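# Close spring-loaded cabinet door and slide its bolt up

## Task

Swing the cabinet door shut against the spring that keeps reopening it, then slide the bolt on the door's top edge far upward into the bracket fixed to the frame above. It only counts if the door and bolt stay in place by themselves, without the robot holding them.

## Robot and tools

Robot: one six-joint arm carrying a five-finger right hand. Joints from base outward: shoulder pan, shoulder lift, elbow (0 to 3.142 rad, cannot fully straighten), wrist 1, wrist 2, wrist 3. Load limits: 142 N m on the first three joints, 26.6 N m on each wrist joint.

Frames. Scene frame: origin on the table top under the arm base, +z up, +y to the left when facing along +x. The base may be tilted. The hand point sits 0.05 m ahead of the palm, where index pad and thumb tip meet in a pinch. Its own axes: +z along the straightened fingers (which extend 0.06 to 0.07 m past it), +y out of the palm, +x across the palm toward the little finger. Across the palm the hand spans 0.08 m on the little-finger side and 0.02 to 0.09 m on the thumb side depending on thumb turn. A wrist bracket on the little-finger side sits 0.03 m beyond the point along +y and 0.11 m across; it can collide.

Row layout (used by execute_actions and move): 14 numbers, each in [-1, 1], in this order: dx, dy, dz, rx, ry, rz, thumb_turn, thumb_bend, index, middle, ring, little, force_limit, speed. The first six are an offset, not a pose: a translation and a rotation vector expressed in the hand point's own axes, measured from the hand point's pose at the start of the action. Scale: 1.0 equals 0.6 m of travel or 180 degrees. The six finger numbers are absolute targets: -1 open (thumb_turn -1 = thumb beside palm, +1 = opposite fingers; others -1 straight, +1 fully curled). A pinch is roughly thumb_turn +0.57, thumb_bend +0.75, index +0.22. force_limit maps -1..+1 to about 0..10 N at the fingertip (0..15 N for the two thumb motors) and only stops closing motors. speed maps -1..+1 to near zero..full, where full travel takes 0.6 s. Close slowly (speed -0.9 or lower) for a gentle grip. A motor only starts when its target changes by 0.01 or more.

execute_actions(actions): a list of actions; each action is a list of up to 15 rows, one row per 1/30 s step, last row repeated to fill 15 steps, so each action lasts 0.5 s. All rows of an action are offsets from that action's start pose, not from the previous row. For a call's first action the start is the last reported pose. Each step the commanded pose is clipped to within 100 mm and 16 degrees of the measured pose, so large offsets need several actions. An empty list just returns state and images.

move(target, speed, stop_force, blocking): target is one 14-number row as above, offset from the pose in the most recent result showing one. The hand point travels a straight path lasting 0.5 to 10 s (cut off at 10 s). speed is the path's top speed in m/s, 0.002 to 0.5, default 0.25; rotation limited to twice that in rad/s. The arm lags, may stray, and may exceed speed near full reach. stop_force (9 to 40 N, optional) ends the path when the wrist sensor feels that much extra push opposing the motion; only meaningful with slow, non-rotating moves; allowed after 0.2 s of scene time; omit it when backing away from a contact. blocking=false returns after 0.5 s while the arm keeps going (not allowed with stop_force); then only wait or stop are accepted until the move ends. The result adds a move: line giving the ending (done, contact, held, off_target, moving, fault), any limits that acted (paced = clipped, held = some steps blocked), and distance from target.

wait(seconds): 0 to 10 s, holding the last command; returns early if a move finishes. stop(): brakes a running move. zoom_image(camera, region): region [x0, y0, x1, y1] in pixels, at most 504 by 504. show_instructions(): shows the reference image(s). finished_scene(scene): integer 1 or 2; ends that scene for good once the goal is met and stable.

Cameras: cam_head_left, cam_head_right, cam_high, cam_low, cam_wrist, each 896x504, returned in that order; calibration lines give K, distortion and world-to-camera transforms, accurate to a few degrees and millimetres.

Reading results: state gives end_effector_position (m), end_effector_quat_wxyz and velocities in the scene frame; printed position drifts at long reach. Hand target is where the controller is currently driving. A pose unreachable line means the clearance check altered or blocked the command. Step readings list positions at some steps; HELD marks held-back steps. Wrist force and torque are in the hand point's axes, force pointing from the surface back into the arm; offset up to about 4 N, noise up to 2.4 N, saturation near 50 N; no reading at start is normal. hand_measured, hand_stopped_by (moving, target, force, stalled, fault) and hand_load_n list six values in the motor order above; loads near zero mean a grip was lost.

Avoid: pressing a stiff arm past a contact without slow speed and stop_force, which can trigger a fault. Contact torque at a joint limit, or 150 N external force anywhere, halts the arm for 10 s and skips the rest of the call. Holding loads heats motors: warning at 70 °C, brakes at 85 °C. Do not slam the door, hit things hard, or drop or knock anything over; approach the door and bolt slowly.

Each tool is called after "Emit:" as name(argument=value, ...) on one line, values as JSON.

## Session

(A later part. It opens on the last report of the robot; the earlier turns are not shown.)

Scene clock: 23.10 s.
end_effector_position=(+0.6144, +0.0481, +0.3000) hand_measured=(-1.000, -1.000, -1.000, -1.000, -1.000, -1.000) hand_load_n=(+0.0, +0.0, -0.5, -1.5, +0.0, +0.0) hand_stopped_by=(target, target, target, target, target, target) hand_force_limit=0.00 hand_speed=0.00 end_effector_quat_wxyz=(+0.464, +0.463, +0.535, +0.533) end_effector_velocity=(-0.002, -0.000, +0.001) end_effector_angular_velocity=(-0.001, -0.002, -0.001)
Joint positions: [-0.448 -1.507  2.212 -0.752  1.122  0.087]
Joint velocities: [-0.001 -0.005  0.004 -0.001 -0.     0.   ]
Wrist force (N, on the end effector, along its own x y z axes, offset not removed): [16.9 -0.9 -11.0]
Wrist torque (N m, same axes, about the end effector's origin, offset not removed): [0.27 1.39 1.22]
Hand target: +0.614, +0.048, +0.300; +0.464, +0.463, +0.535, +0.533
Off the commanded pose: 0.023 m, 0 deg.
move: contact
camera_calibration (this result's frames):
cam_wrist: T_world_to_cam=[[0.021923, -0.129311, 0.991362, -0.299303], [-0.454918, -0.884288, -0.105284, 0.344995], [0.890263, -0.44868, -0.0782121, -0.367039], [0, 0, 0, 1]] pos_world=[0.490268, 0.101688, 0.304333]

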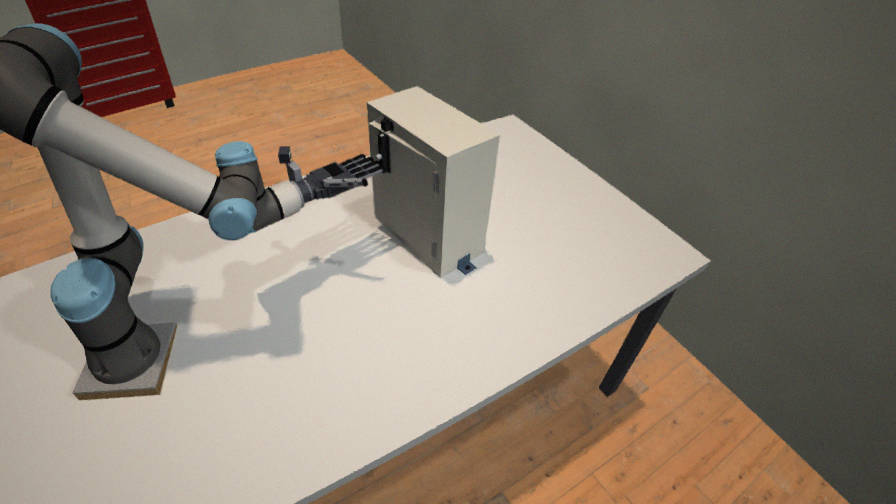

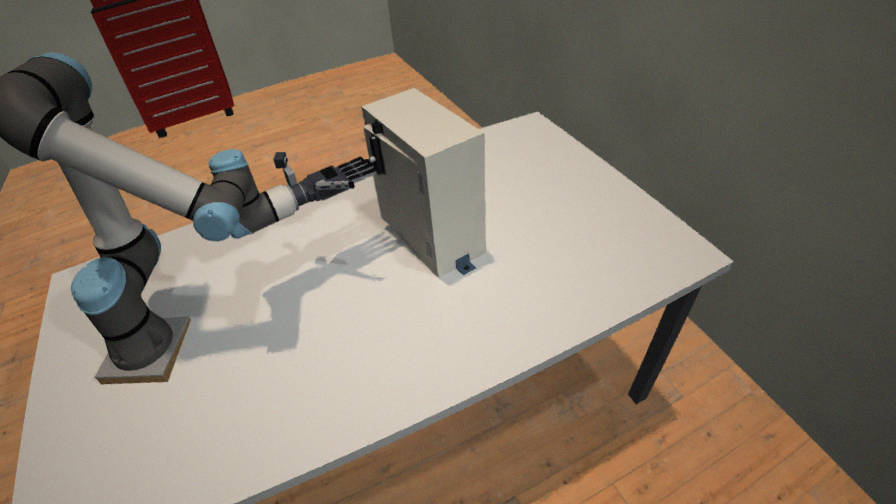

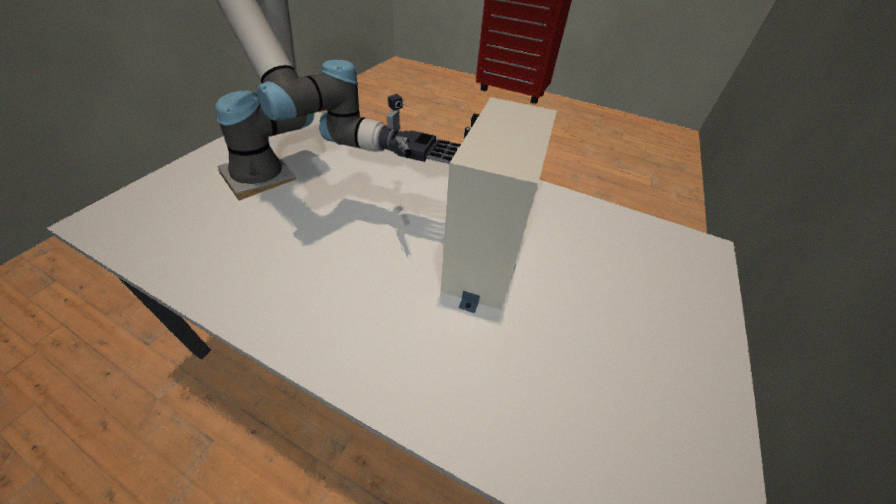

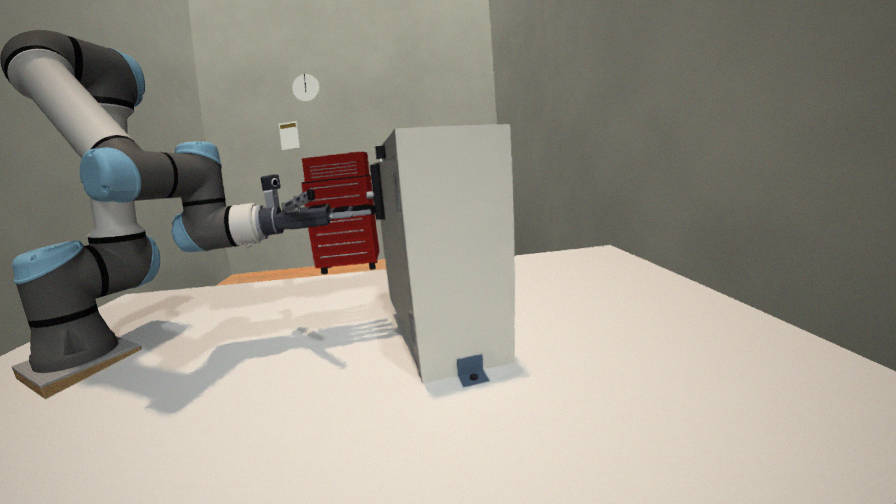

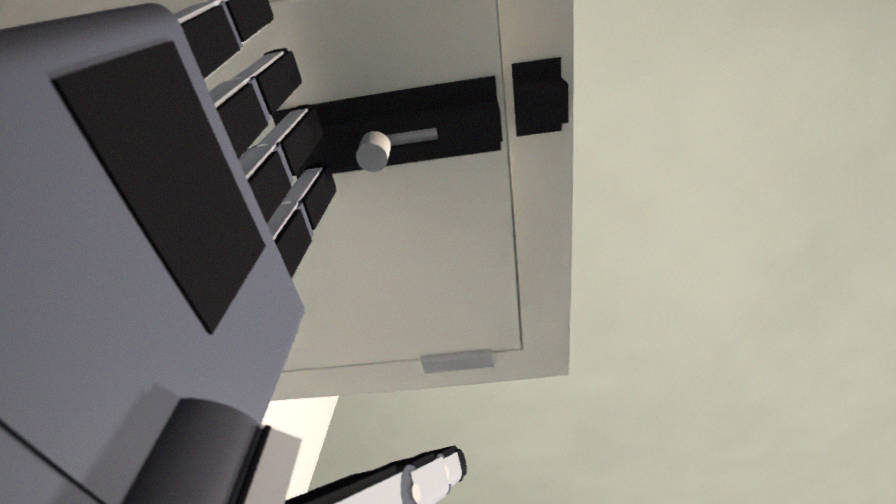

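Emit:
move(target=[0.001,0,-0.025,0,0,0,-1,-1,-1,-1,-1,-1,0,0], speed=0.03)

Emit:
move(target=[-0.015,0,-0.008,0,0,0,-1,-1,-1,-1,-1,-1,0,0], speed=0.03)

Emit:
move(target=[0.006,0,0.07,0,0,0,-1,-1,-1,-1,-1,-1,0,0], speed=0.009, stop_force=20)

Scene clock: 27.60 s.
end_effector_position=(+0.5996, +0.0466, +0.3000) hand_measured=(-1.000, -1.000, -1.000, -1.000, -1.000, -1.000) hand_load_n=(+0.0, +0.0, +0.0, +0.0, +0.0, +0.0) hand_stopped_by=(target, target, target, target, target, target) hand_force_limit=0.00 hand_speed=0.00 end_effector_quat_wxyz=(+0.464, +0.463, +0.535, +0.533) end_effector_velocity=(-0.001, -0.000, +0.001) end_effector_angular_velocity=(+0.000, -0.002, +0.000)
Joint positions: [-0.467 -1.542  2.252 -0.756  1.103  0.088]
Joint velocities: [-0.002 -0.004  0.002 -0.001 -0.002  0.001]
Wrist force (N, on the end effector, along its own x y z axes, offset not removed): [-2.2 -2.1 -0.3]
Wrist torque (N m, same axes, about the end effector's origin, offset not removed): [-0.23 0.21 -0.03]
Hand target: +0.599, +0.047, +0.300; +0.464, +0.463, +0.535, +0.533
Off the commanded pose: 0.000 m, 0 deg.
move: done
camera_calibration (this result's frames):
cam_wrist: T_world_to_cam=[[0.0219221, -0.12925, 0.99137, -0.299211], [-0.454967, -0.88427, -0.105226, 0.33689], [0.890239, -0.448733, -0.0781893, -0.354519], [0, 0, 0, 1]] pos_world=[0.47544, 0.100144, 0.304358]

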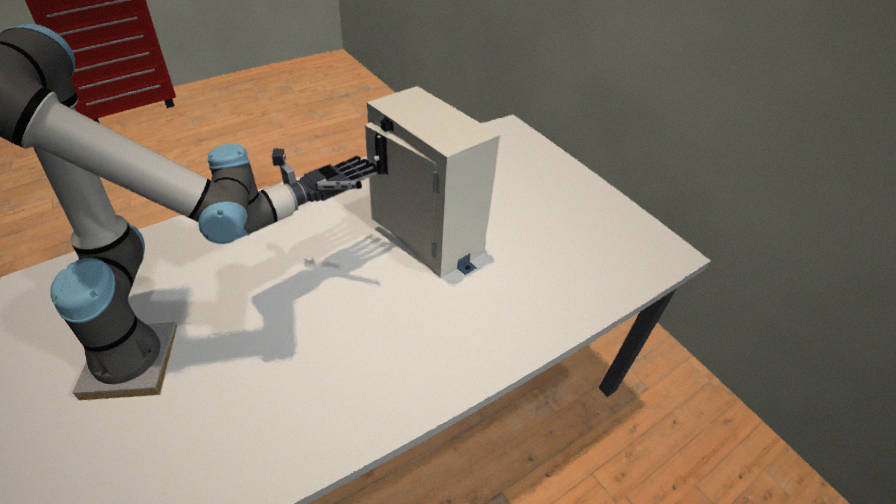

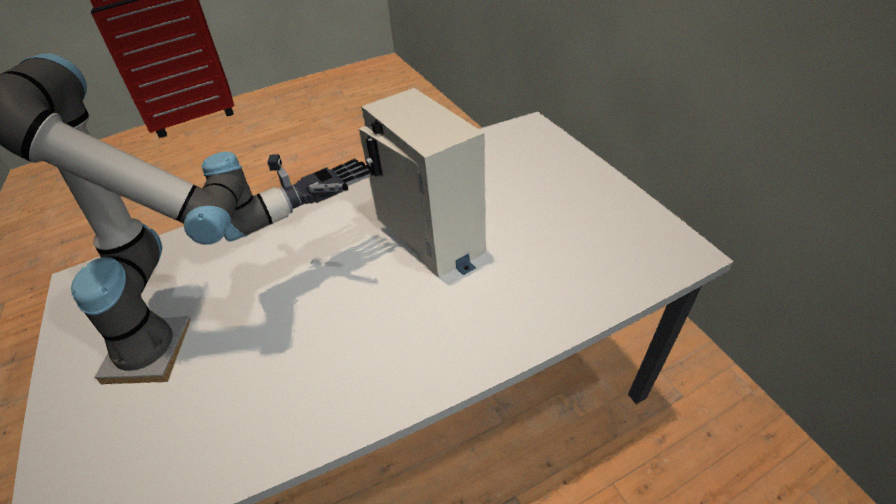

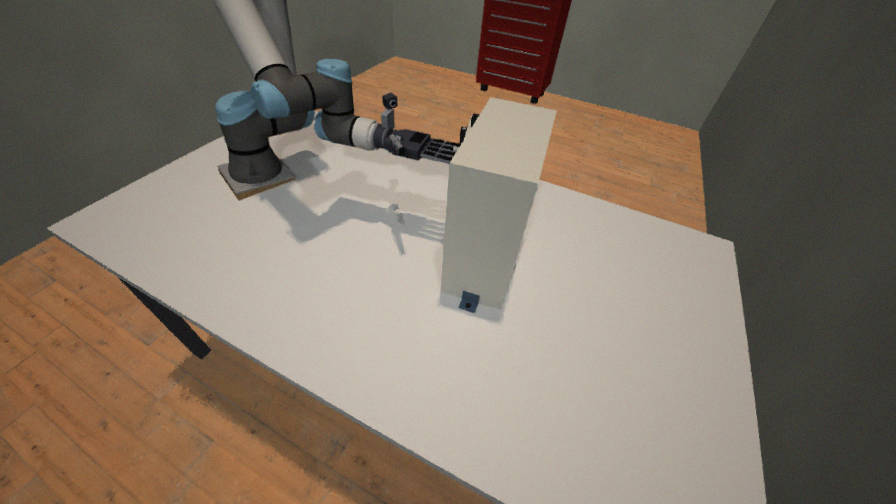

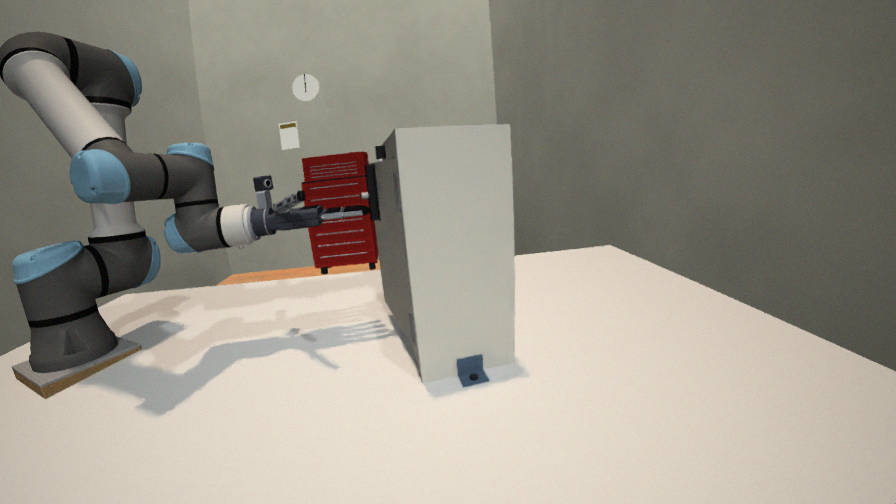

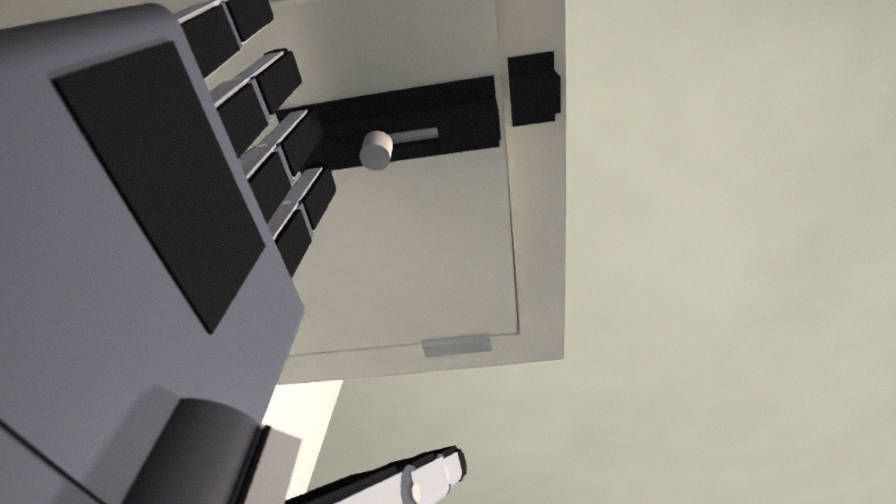

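Scene clock: 28.33 s.
end_effector_position=(+0.5962, +0.0371, +0.3000) hand_measured=(-1.000, -1.000, -1.000, -1.000, -1.000, -1.000) hand_load_n=(+0.0, +0.0, +0.0, +0.0, +0.0, +0.0) hand_stopped_by=(target, target, target, target, target, target) hand_force_limit=0.00 hand_speed=0.00 end_effector_quat_wxyz=(+0.464, +0.463, +0.535, +0.533) end_effector_velocity=(-0.000, -0.002, -0.000) end_effector_angular_velocity=(+0.001, +0.000, -0.000)
Joint positions: [-0.499 -1.551  2.264 -0.76   1.071  0.089]
Joint velocities: [-0.005 -0.     0.001 -0.001 -0.005  0.001]
Wrist force (N, on the end effector, along its own x y z axes, offset not removed): [-1.2 -2.4 1.0]
Wrist torque (N m, same axes, about the end effector's origin, offset not removed): [-0.39 0.10 0.12]
Hand target: +0.596, +0.037, +0.300; +0.464, +0.463, +0.535, +0.533
Off the commanded pose: 0.000 m, 0 deg.
move: done
camera_calibration (this result's frames):
cam_wrist: T_world_to_cam=[[0.0219491, -0.129153, 0.991382, -0.300394], [-0.454998, -0.884266, -0.105125, 0.326918], [0.890222, -0.448769, -0.0781731, -0.355714], [0, 0, 0, 1]] pos_world=[0.472004, 0.0906519, 0.304365]

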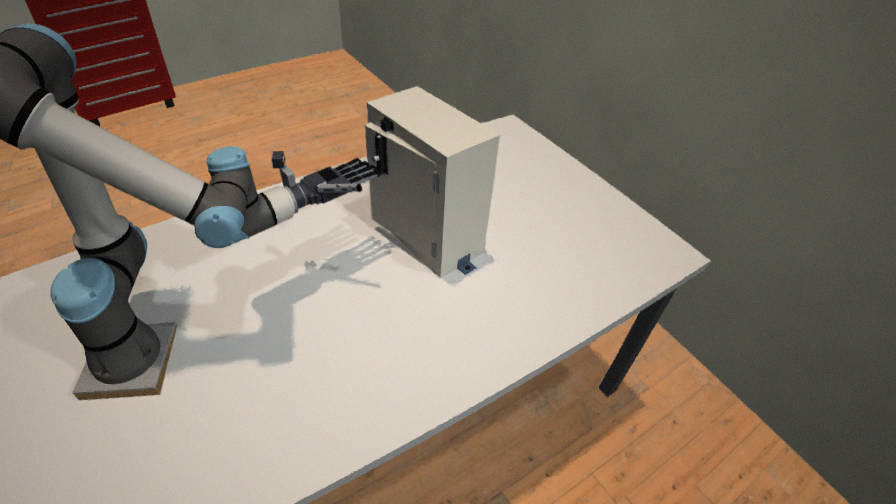

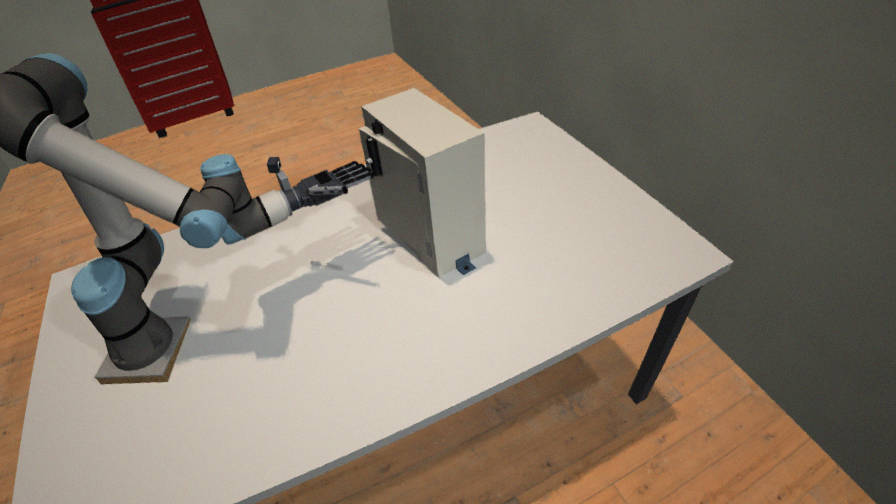

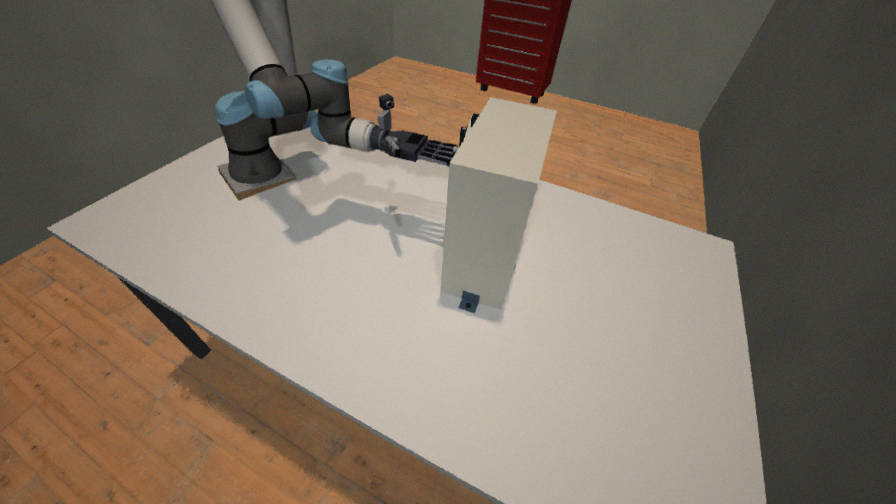

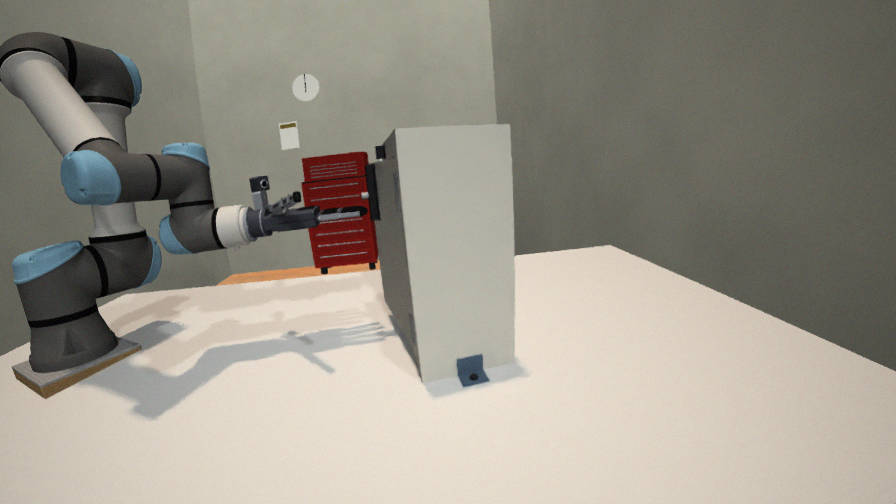

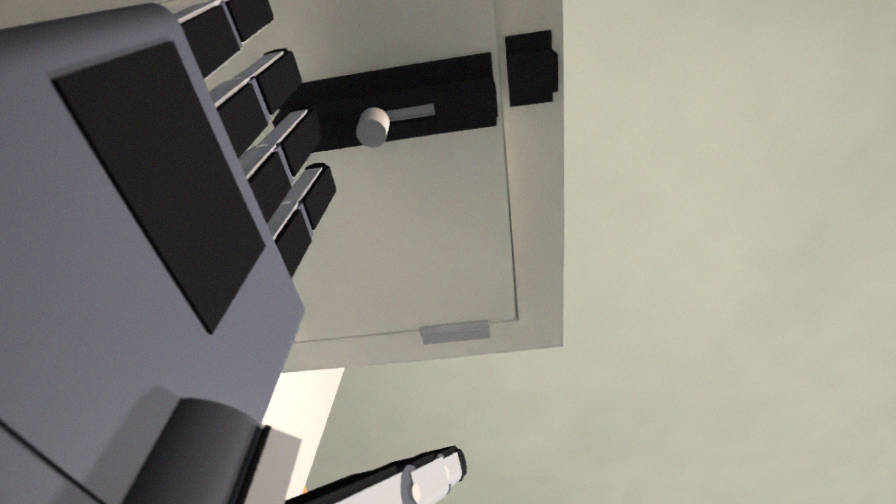

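Scene clock: 31.40 s.
end_effector_position=(+0.6199, +0.0426, +0.2999) hand_measured=(-1.000, -1.000, -1.000, -1.000, -1.000, -1.000) hand_load_n=(+0.0, +0.0, +0.0, -2.0, +0.0, +0.0) hand_stopped_by=(target, target, target, target, target, target) hand_force_limit=0.00 hand_speed=0.00 end_effector_quat_wxyz=(+0.464, +0.463, +0.535, +0.533) end_effector_velocity=(-0.003, -0.000, +0.001) end_effector_angular_velocity=(-0.001, -0.002, +0.002)
Joint positions: [-0.458 -1.494  2.199 -0.751  1.112  0.087]
Joint velocities: [-0.005 -0.007  0.007 -0.002 -0.006 -0.001]
Wrist force (N, on the end effector, along its own x y z axes, offset not removed): [3.7 -0.3 -18.5]
Wrist torque (N m, same axes, about the end effector's origin, offset not removed): [0.68 0.99 0.45]
Hand target: +0.620, +0.043, +0.300; +0.464, +0.463, +0.535, +0.533
Off the commanded pose: 0.018 m, 0 deg.
move: contact
camera_calibration (this result's frames):
cam_wrist: T_world_to_cam=[[0.0220828, -0.129314, 0.991358, -0.300131], [-0.455121, -0.884194, -0.105197, 0.342701], [0.890156, -0.448865, -0.0783789, -0.374253], [0, 0, 0, 1]] pos_world=[0.495741, 0.0962144, 0.304255]

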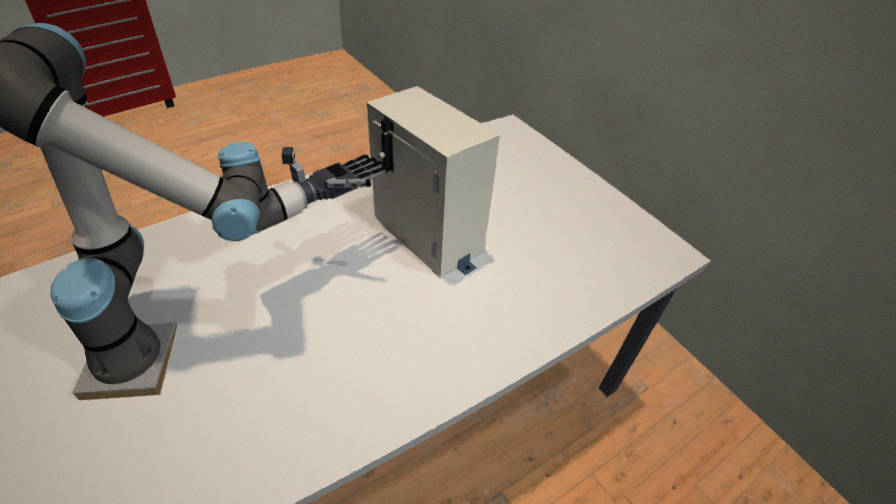

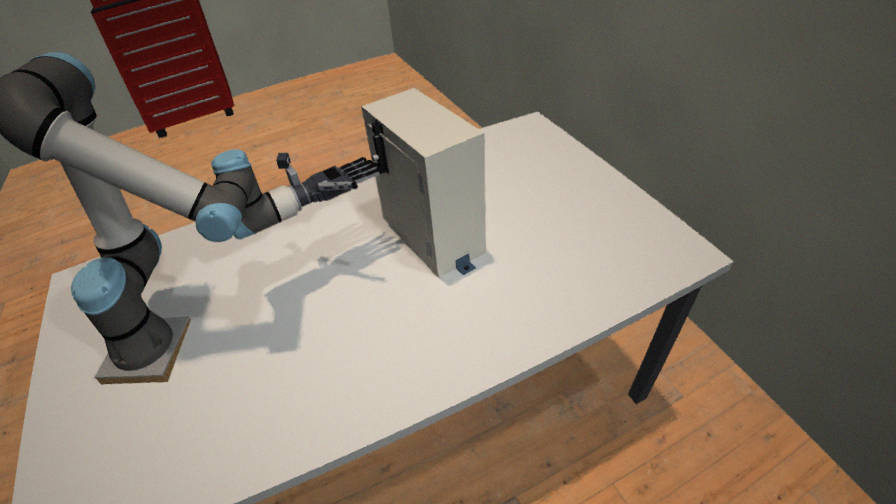

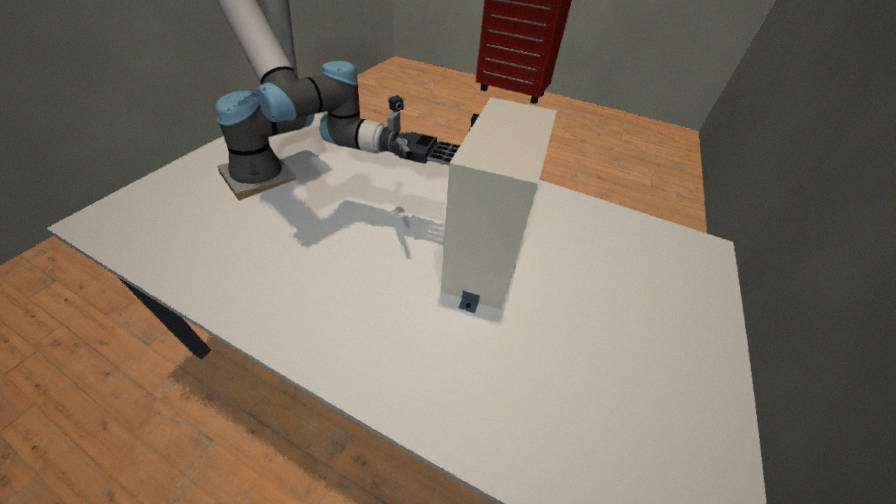

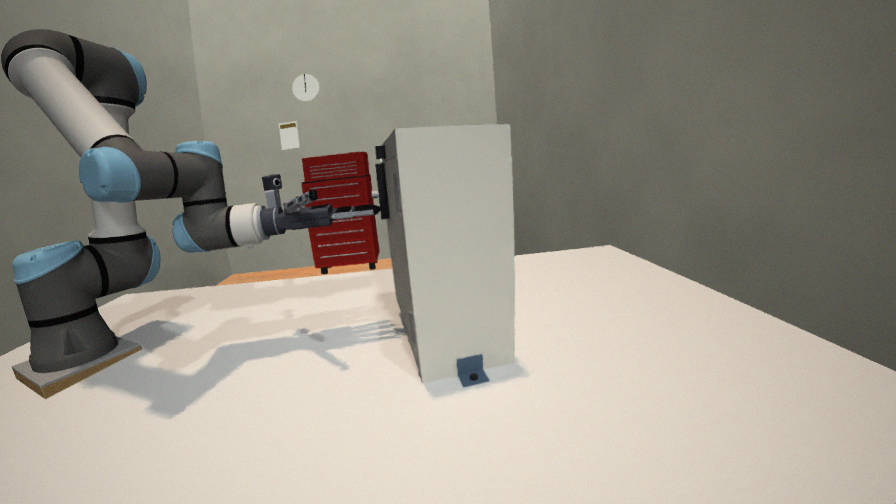

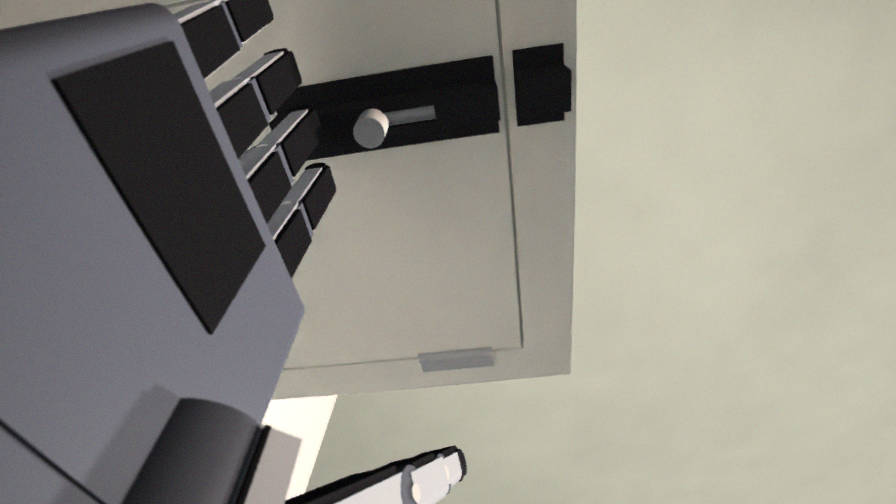

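Emit:
zoom_image(camera="cam_head_left", region=[350, 95, 460, 185])

Emit:
zoom_image(camera="cam_low", region=[345, 130, 425, 230])

Region (350, 95, 460, 185) of cam_head_left's 896x504 image, scaled by 4.582, with more detail than that image has; it fills the top 412 rows of this view, and the rest is white.

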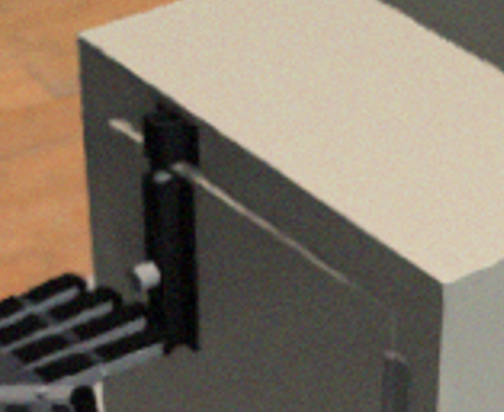

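Region (345, 130, 425, 230) of cam_low's 896x504 image, scaled by 5.040, with more detail than that image has; it fills the left 403 columns of this view, and the rest is white.

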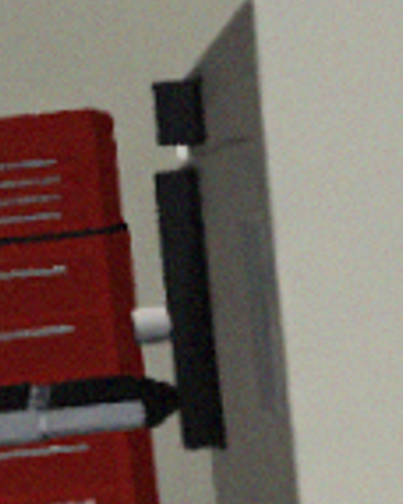

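A few mm still open.

Emit:
move(target=[0,0,0.01,0,0,0,-1,-1,-1,-1,-1,-1,0,0], speed=0.004, stop_force=14)

Emit:
zoom_image(camera="cam_head_left", region=[350, 95, 460, 185])

Scene clock: 38.77 s.
end_effector_position=(+0.6249, +0.0434, +0.2997) hand_measured=(-1.000, -1.000, -1.000, -1.000, -1.000, -1.000) hand_load_n=(+0.0, +0.0, +0.0, -3.5, +0.0, +0.0) hand_stopped_by=(target, target, target, target, target, target) hand_force_limit=0.00 hand_speed=0.00 end_effector_quat_wxyz=(+0.464, +0.463, +0.535, +0.533) end_effector_velocity=(-0.002, -0.000, +0.001) end_effector_angular_velocity=(-0.001, -0.001, -0.001)
Joint positions: [-0.451 -1.482  2.186 -0.749  1.119  0.087]
Joint velocities: [-0.001 -0.004  0.004 -0.002 -0.    -0.   ]
Wrist force (N, on the end effector, along its own x y z axes, offset not removed): [10.4 1.0 -39.8]
Wrist torque (N m, same axes, about the end effector's origin, offset not removed): [1.85 0.95 0.83]
Hand target: +0.625, +0.043, +0.300; +0.464, +0.463, +0.535, +0.533
Off the commanded pose: 0.001 m, 0 deg.
move: contact
camera_calibration (this result's frames):
cam_wrist: T_world_to_cam=[[0.0223177, -0.129422, 0.991338, -0.300153], [-0.455247, -0.884131, -0.105177, 0.34569], [0.890085, -0.448957, -0.0786509, -0.378237], [0, 0, 0, 1]] pos_world=[0.500736, 0.0969764, 0.304163]

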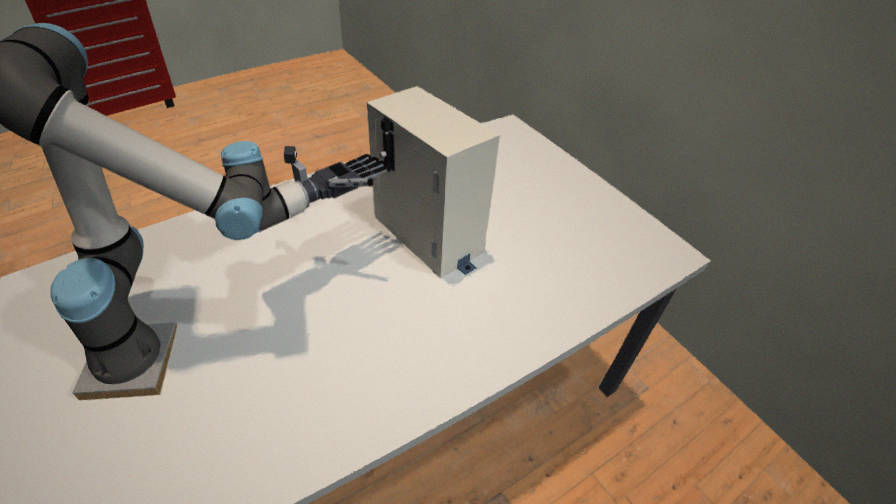

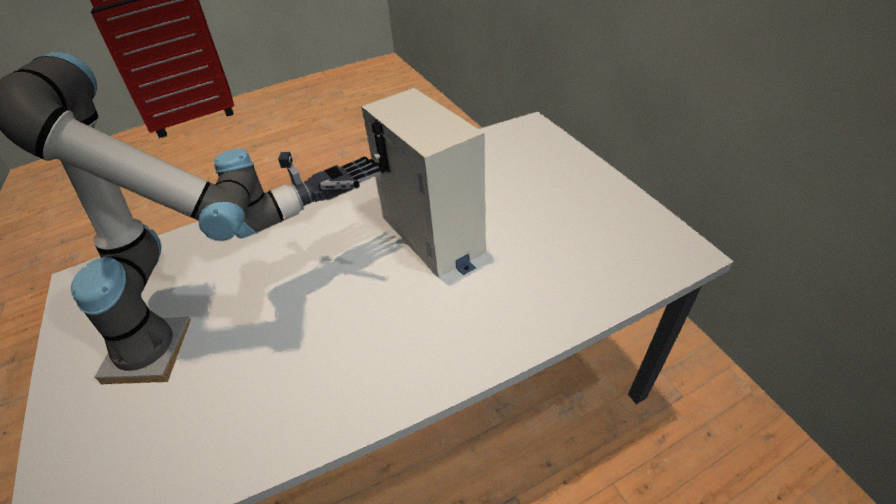

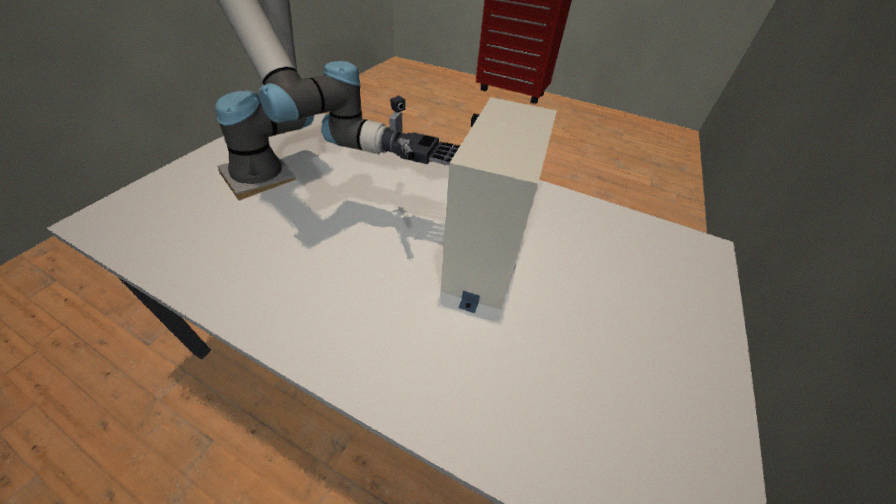

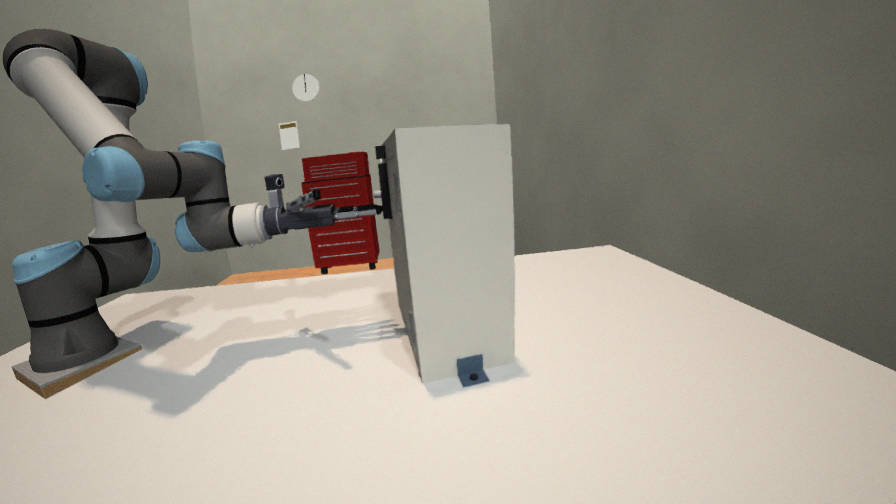

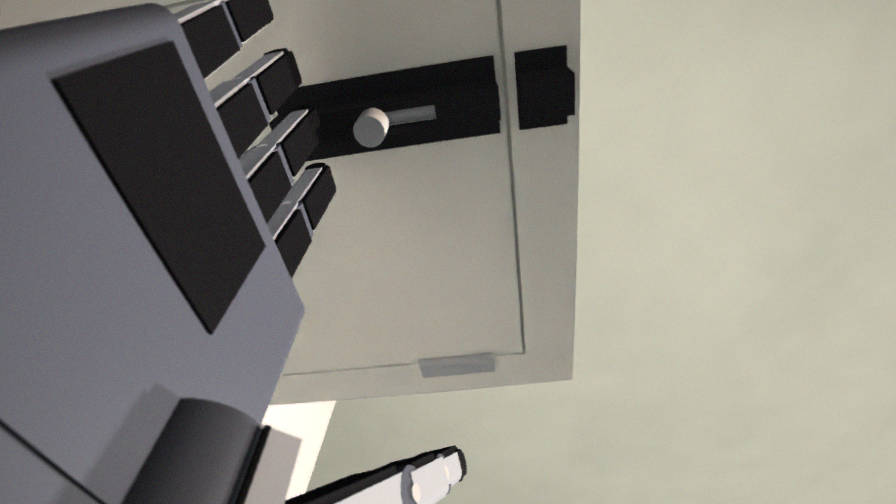

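Region (350, 95, 460, 185) of cam_head_left's 896x504 image, scaled by 4.582, with more detail than that image has; it fills the top 412 rows of this view, and the rest is white.

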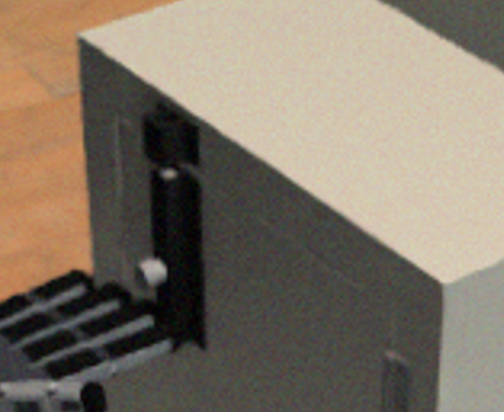

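Emit:
move(target=[0,0.078,-0.0017,0,0,0,-1,-1,-1,-1,-1,-1,0,0], speed=0.013, stop_force=28)

Scene clock: 48.40 s.
end_effector_position=(+0.6240, +0.0432, +0.3416) hand_measured=(-1.000, -1.000, -1.000, -1.000, -1.000, -1.000) hand_load_n=(+0.0, +0.0, +0.0, +4.5, +0.0, +0.0) hand_stopped_by=(target, target, target, target, target, target) hand_force_limit=0.00 hand_speed=0.00 end_effector_quat_wxyz=(+0.464, +0.463, +0.535, +0.533) end_effector_velocity=(+0.000, -0.000, -0.003) end_effector_angular_velocity=(+0.001, -0.000, +0.000)
Joint positions: [-0.463 -1.558  2.135 -0.622  1.108  0.087]
Joint velocities: [ 0.     0.006  0.005 -0.011 -0.     0.001]
Wrist force (N, on the end effector, along its own x y z axes, offset not removed): [-1.2 -34.6 -24.6]
Wrist torque (N m, same axes, about the end effector's origin, offset not removed): [3.28 0.48 -0.42]
Hand target: +0.624, +0.043, +0.341; +0.464, +0.463, +0.535, +0.533
Off the commanded pose: 0.005 m, 0 deg.
move: contact
camera_calibration (this result's frames):
cam_wrist: T_world_to_cam=[[0.022299, -0.129421, 0.991339, -0.341612], [-0.455214, -0.884147, -0.105188, 0.349557], [0.890103, -0.448925, -0.0786299, -0.374253], [0, 0, 0, 1]] pos_world=[0.499864, 0.0968369, 0.345995]

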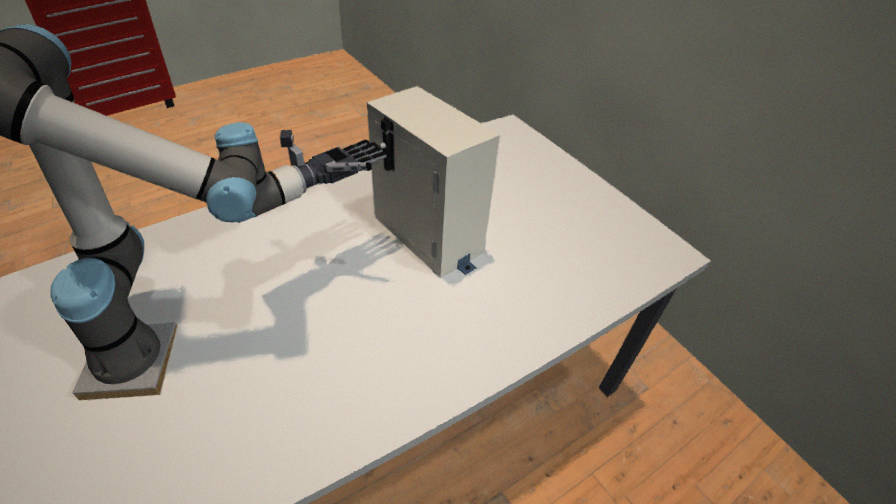

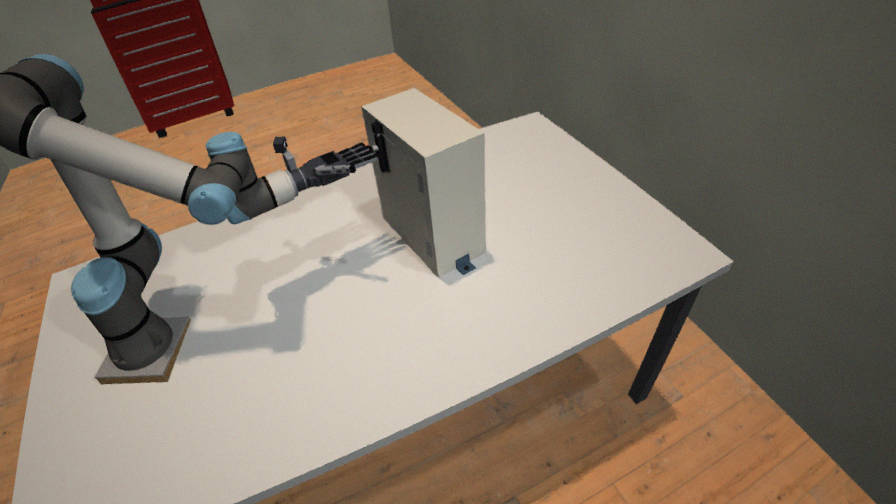

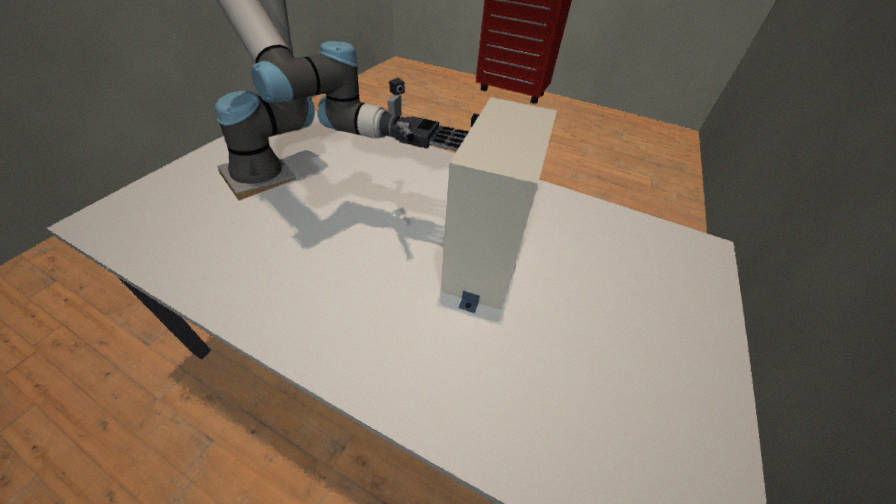

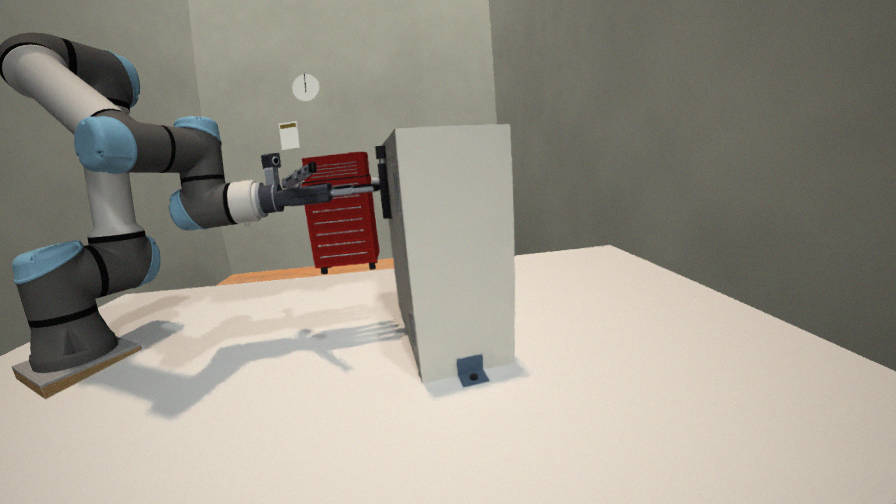

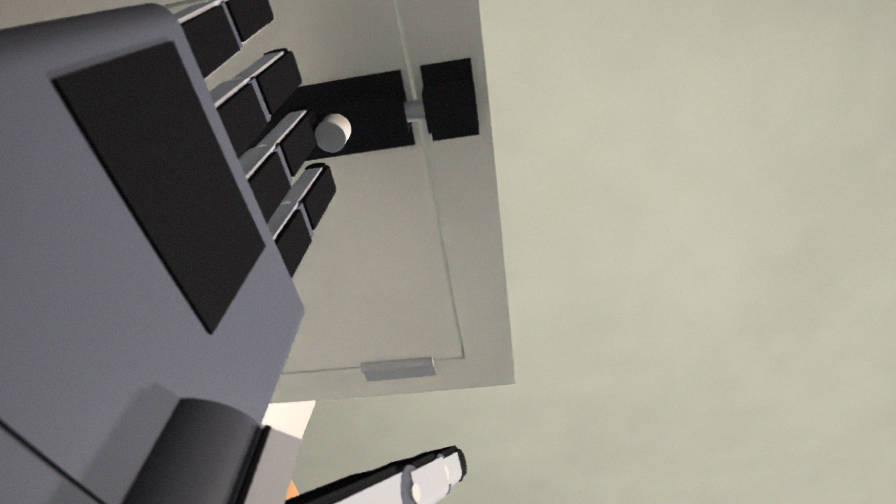

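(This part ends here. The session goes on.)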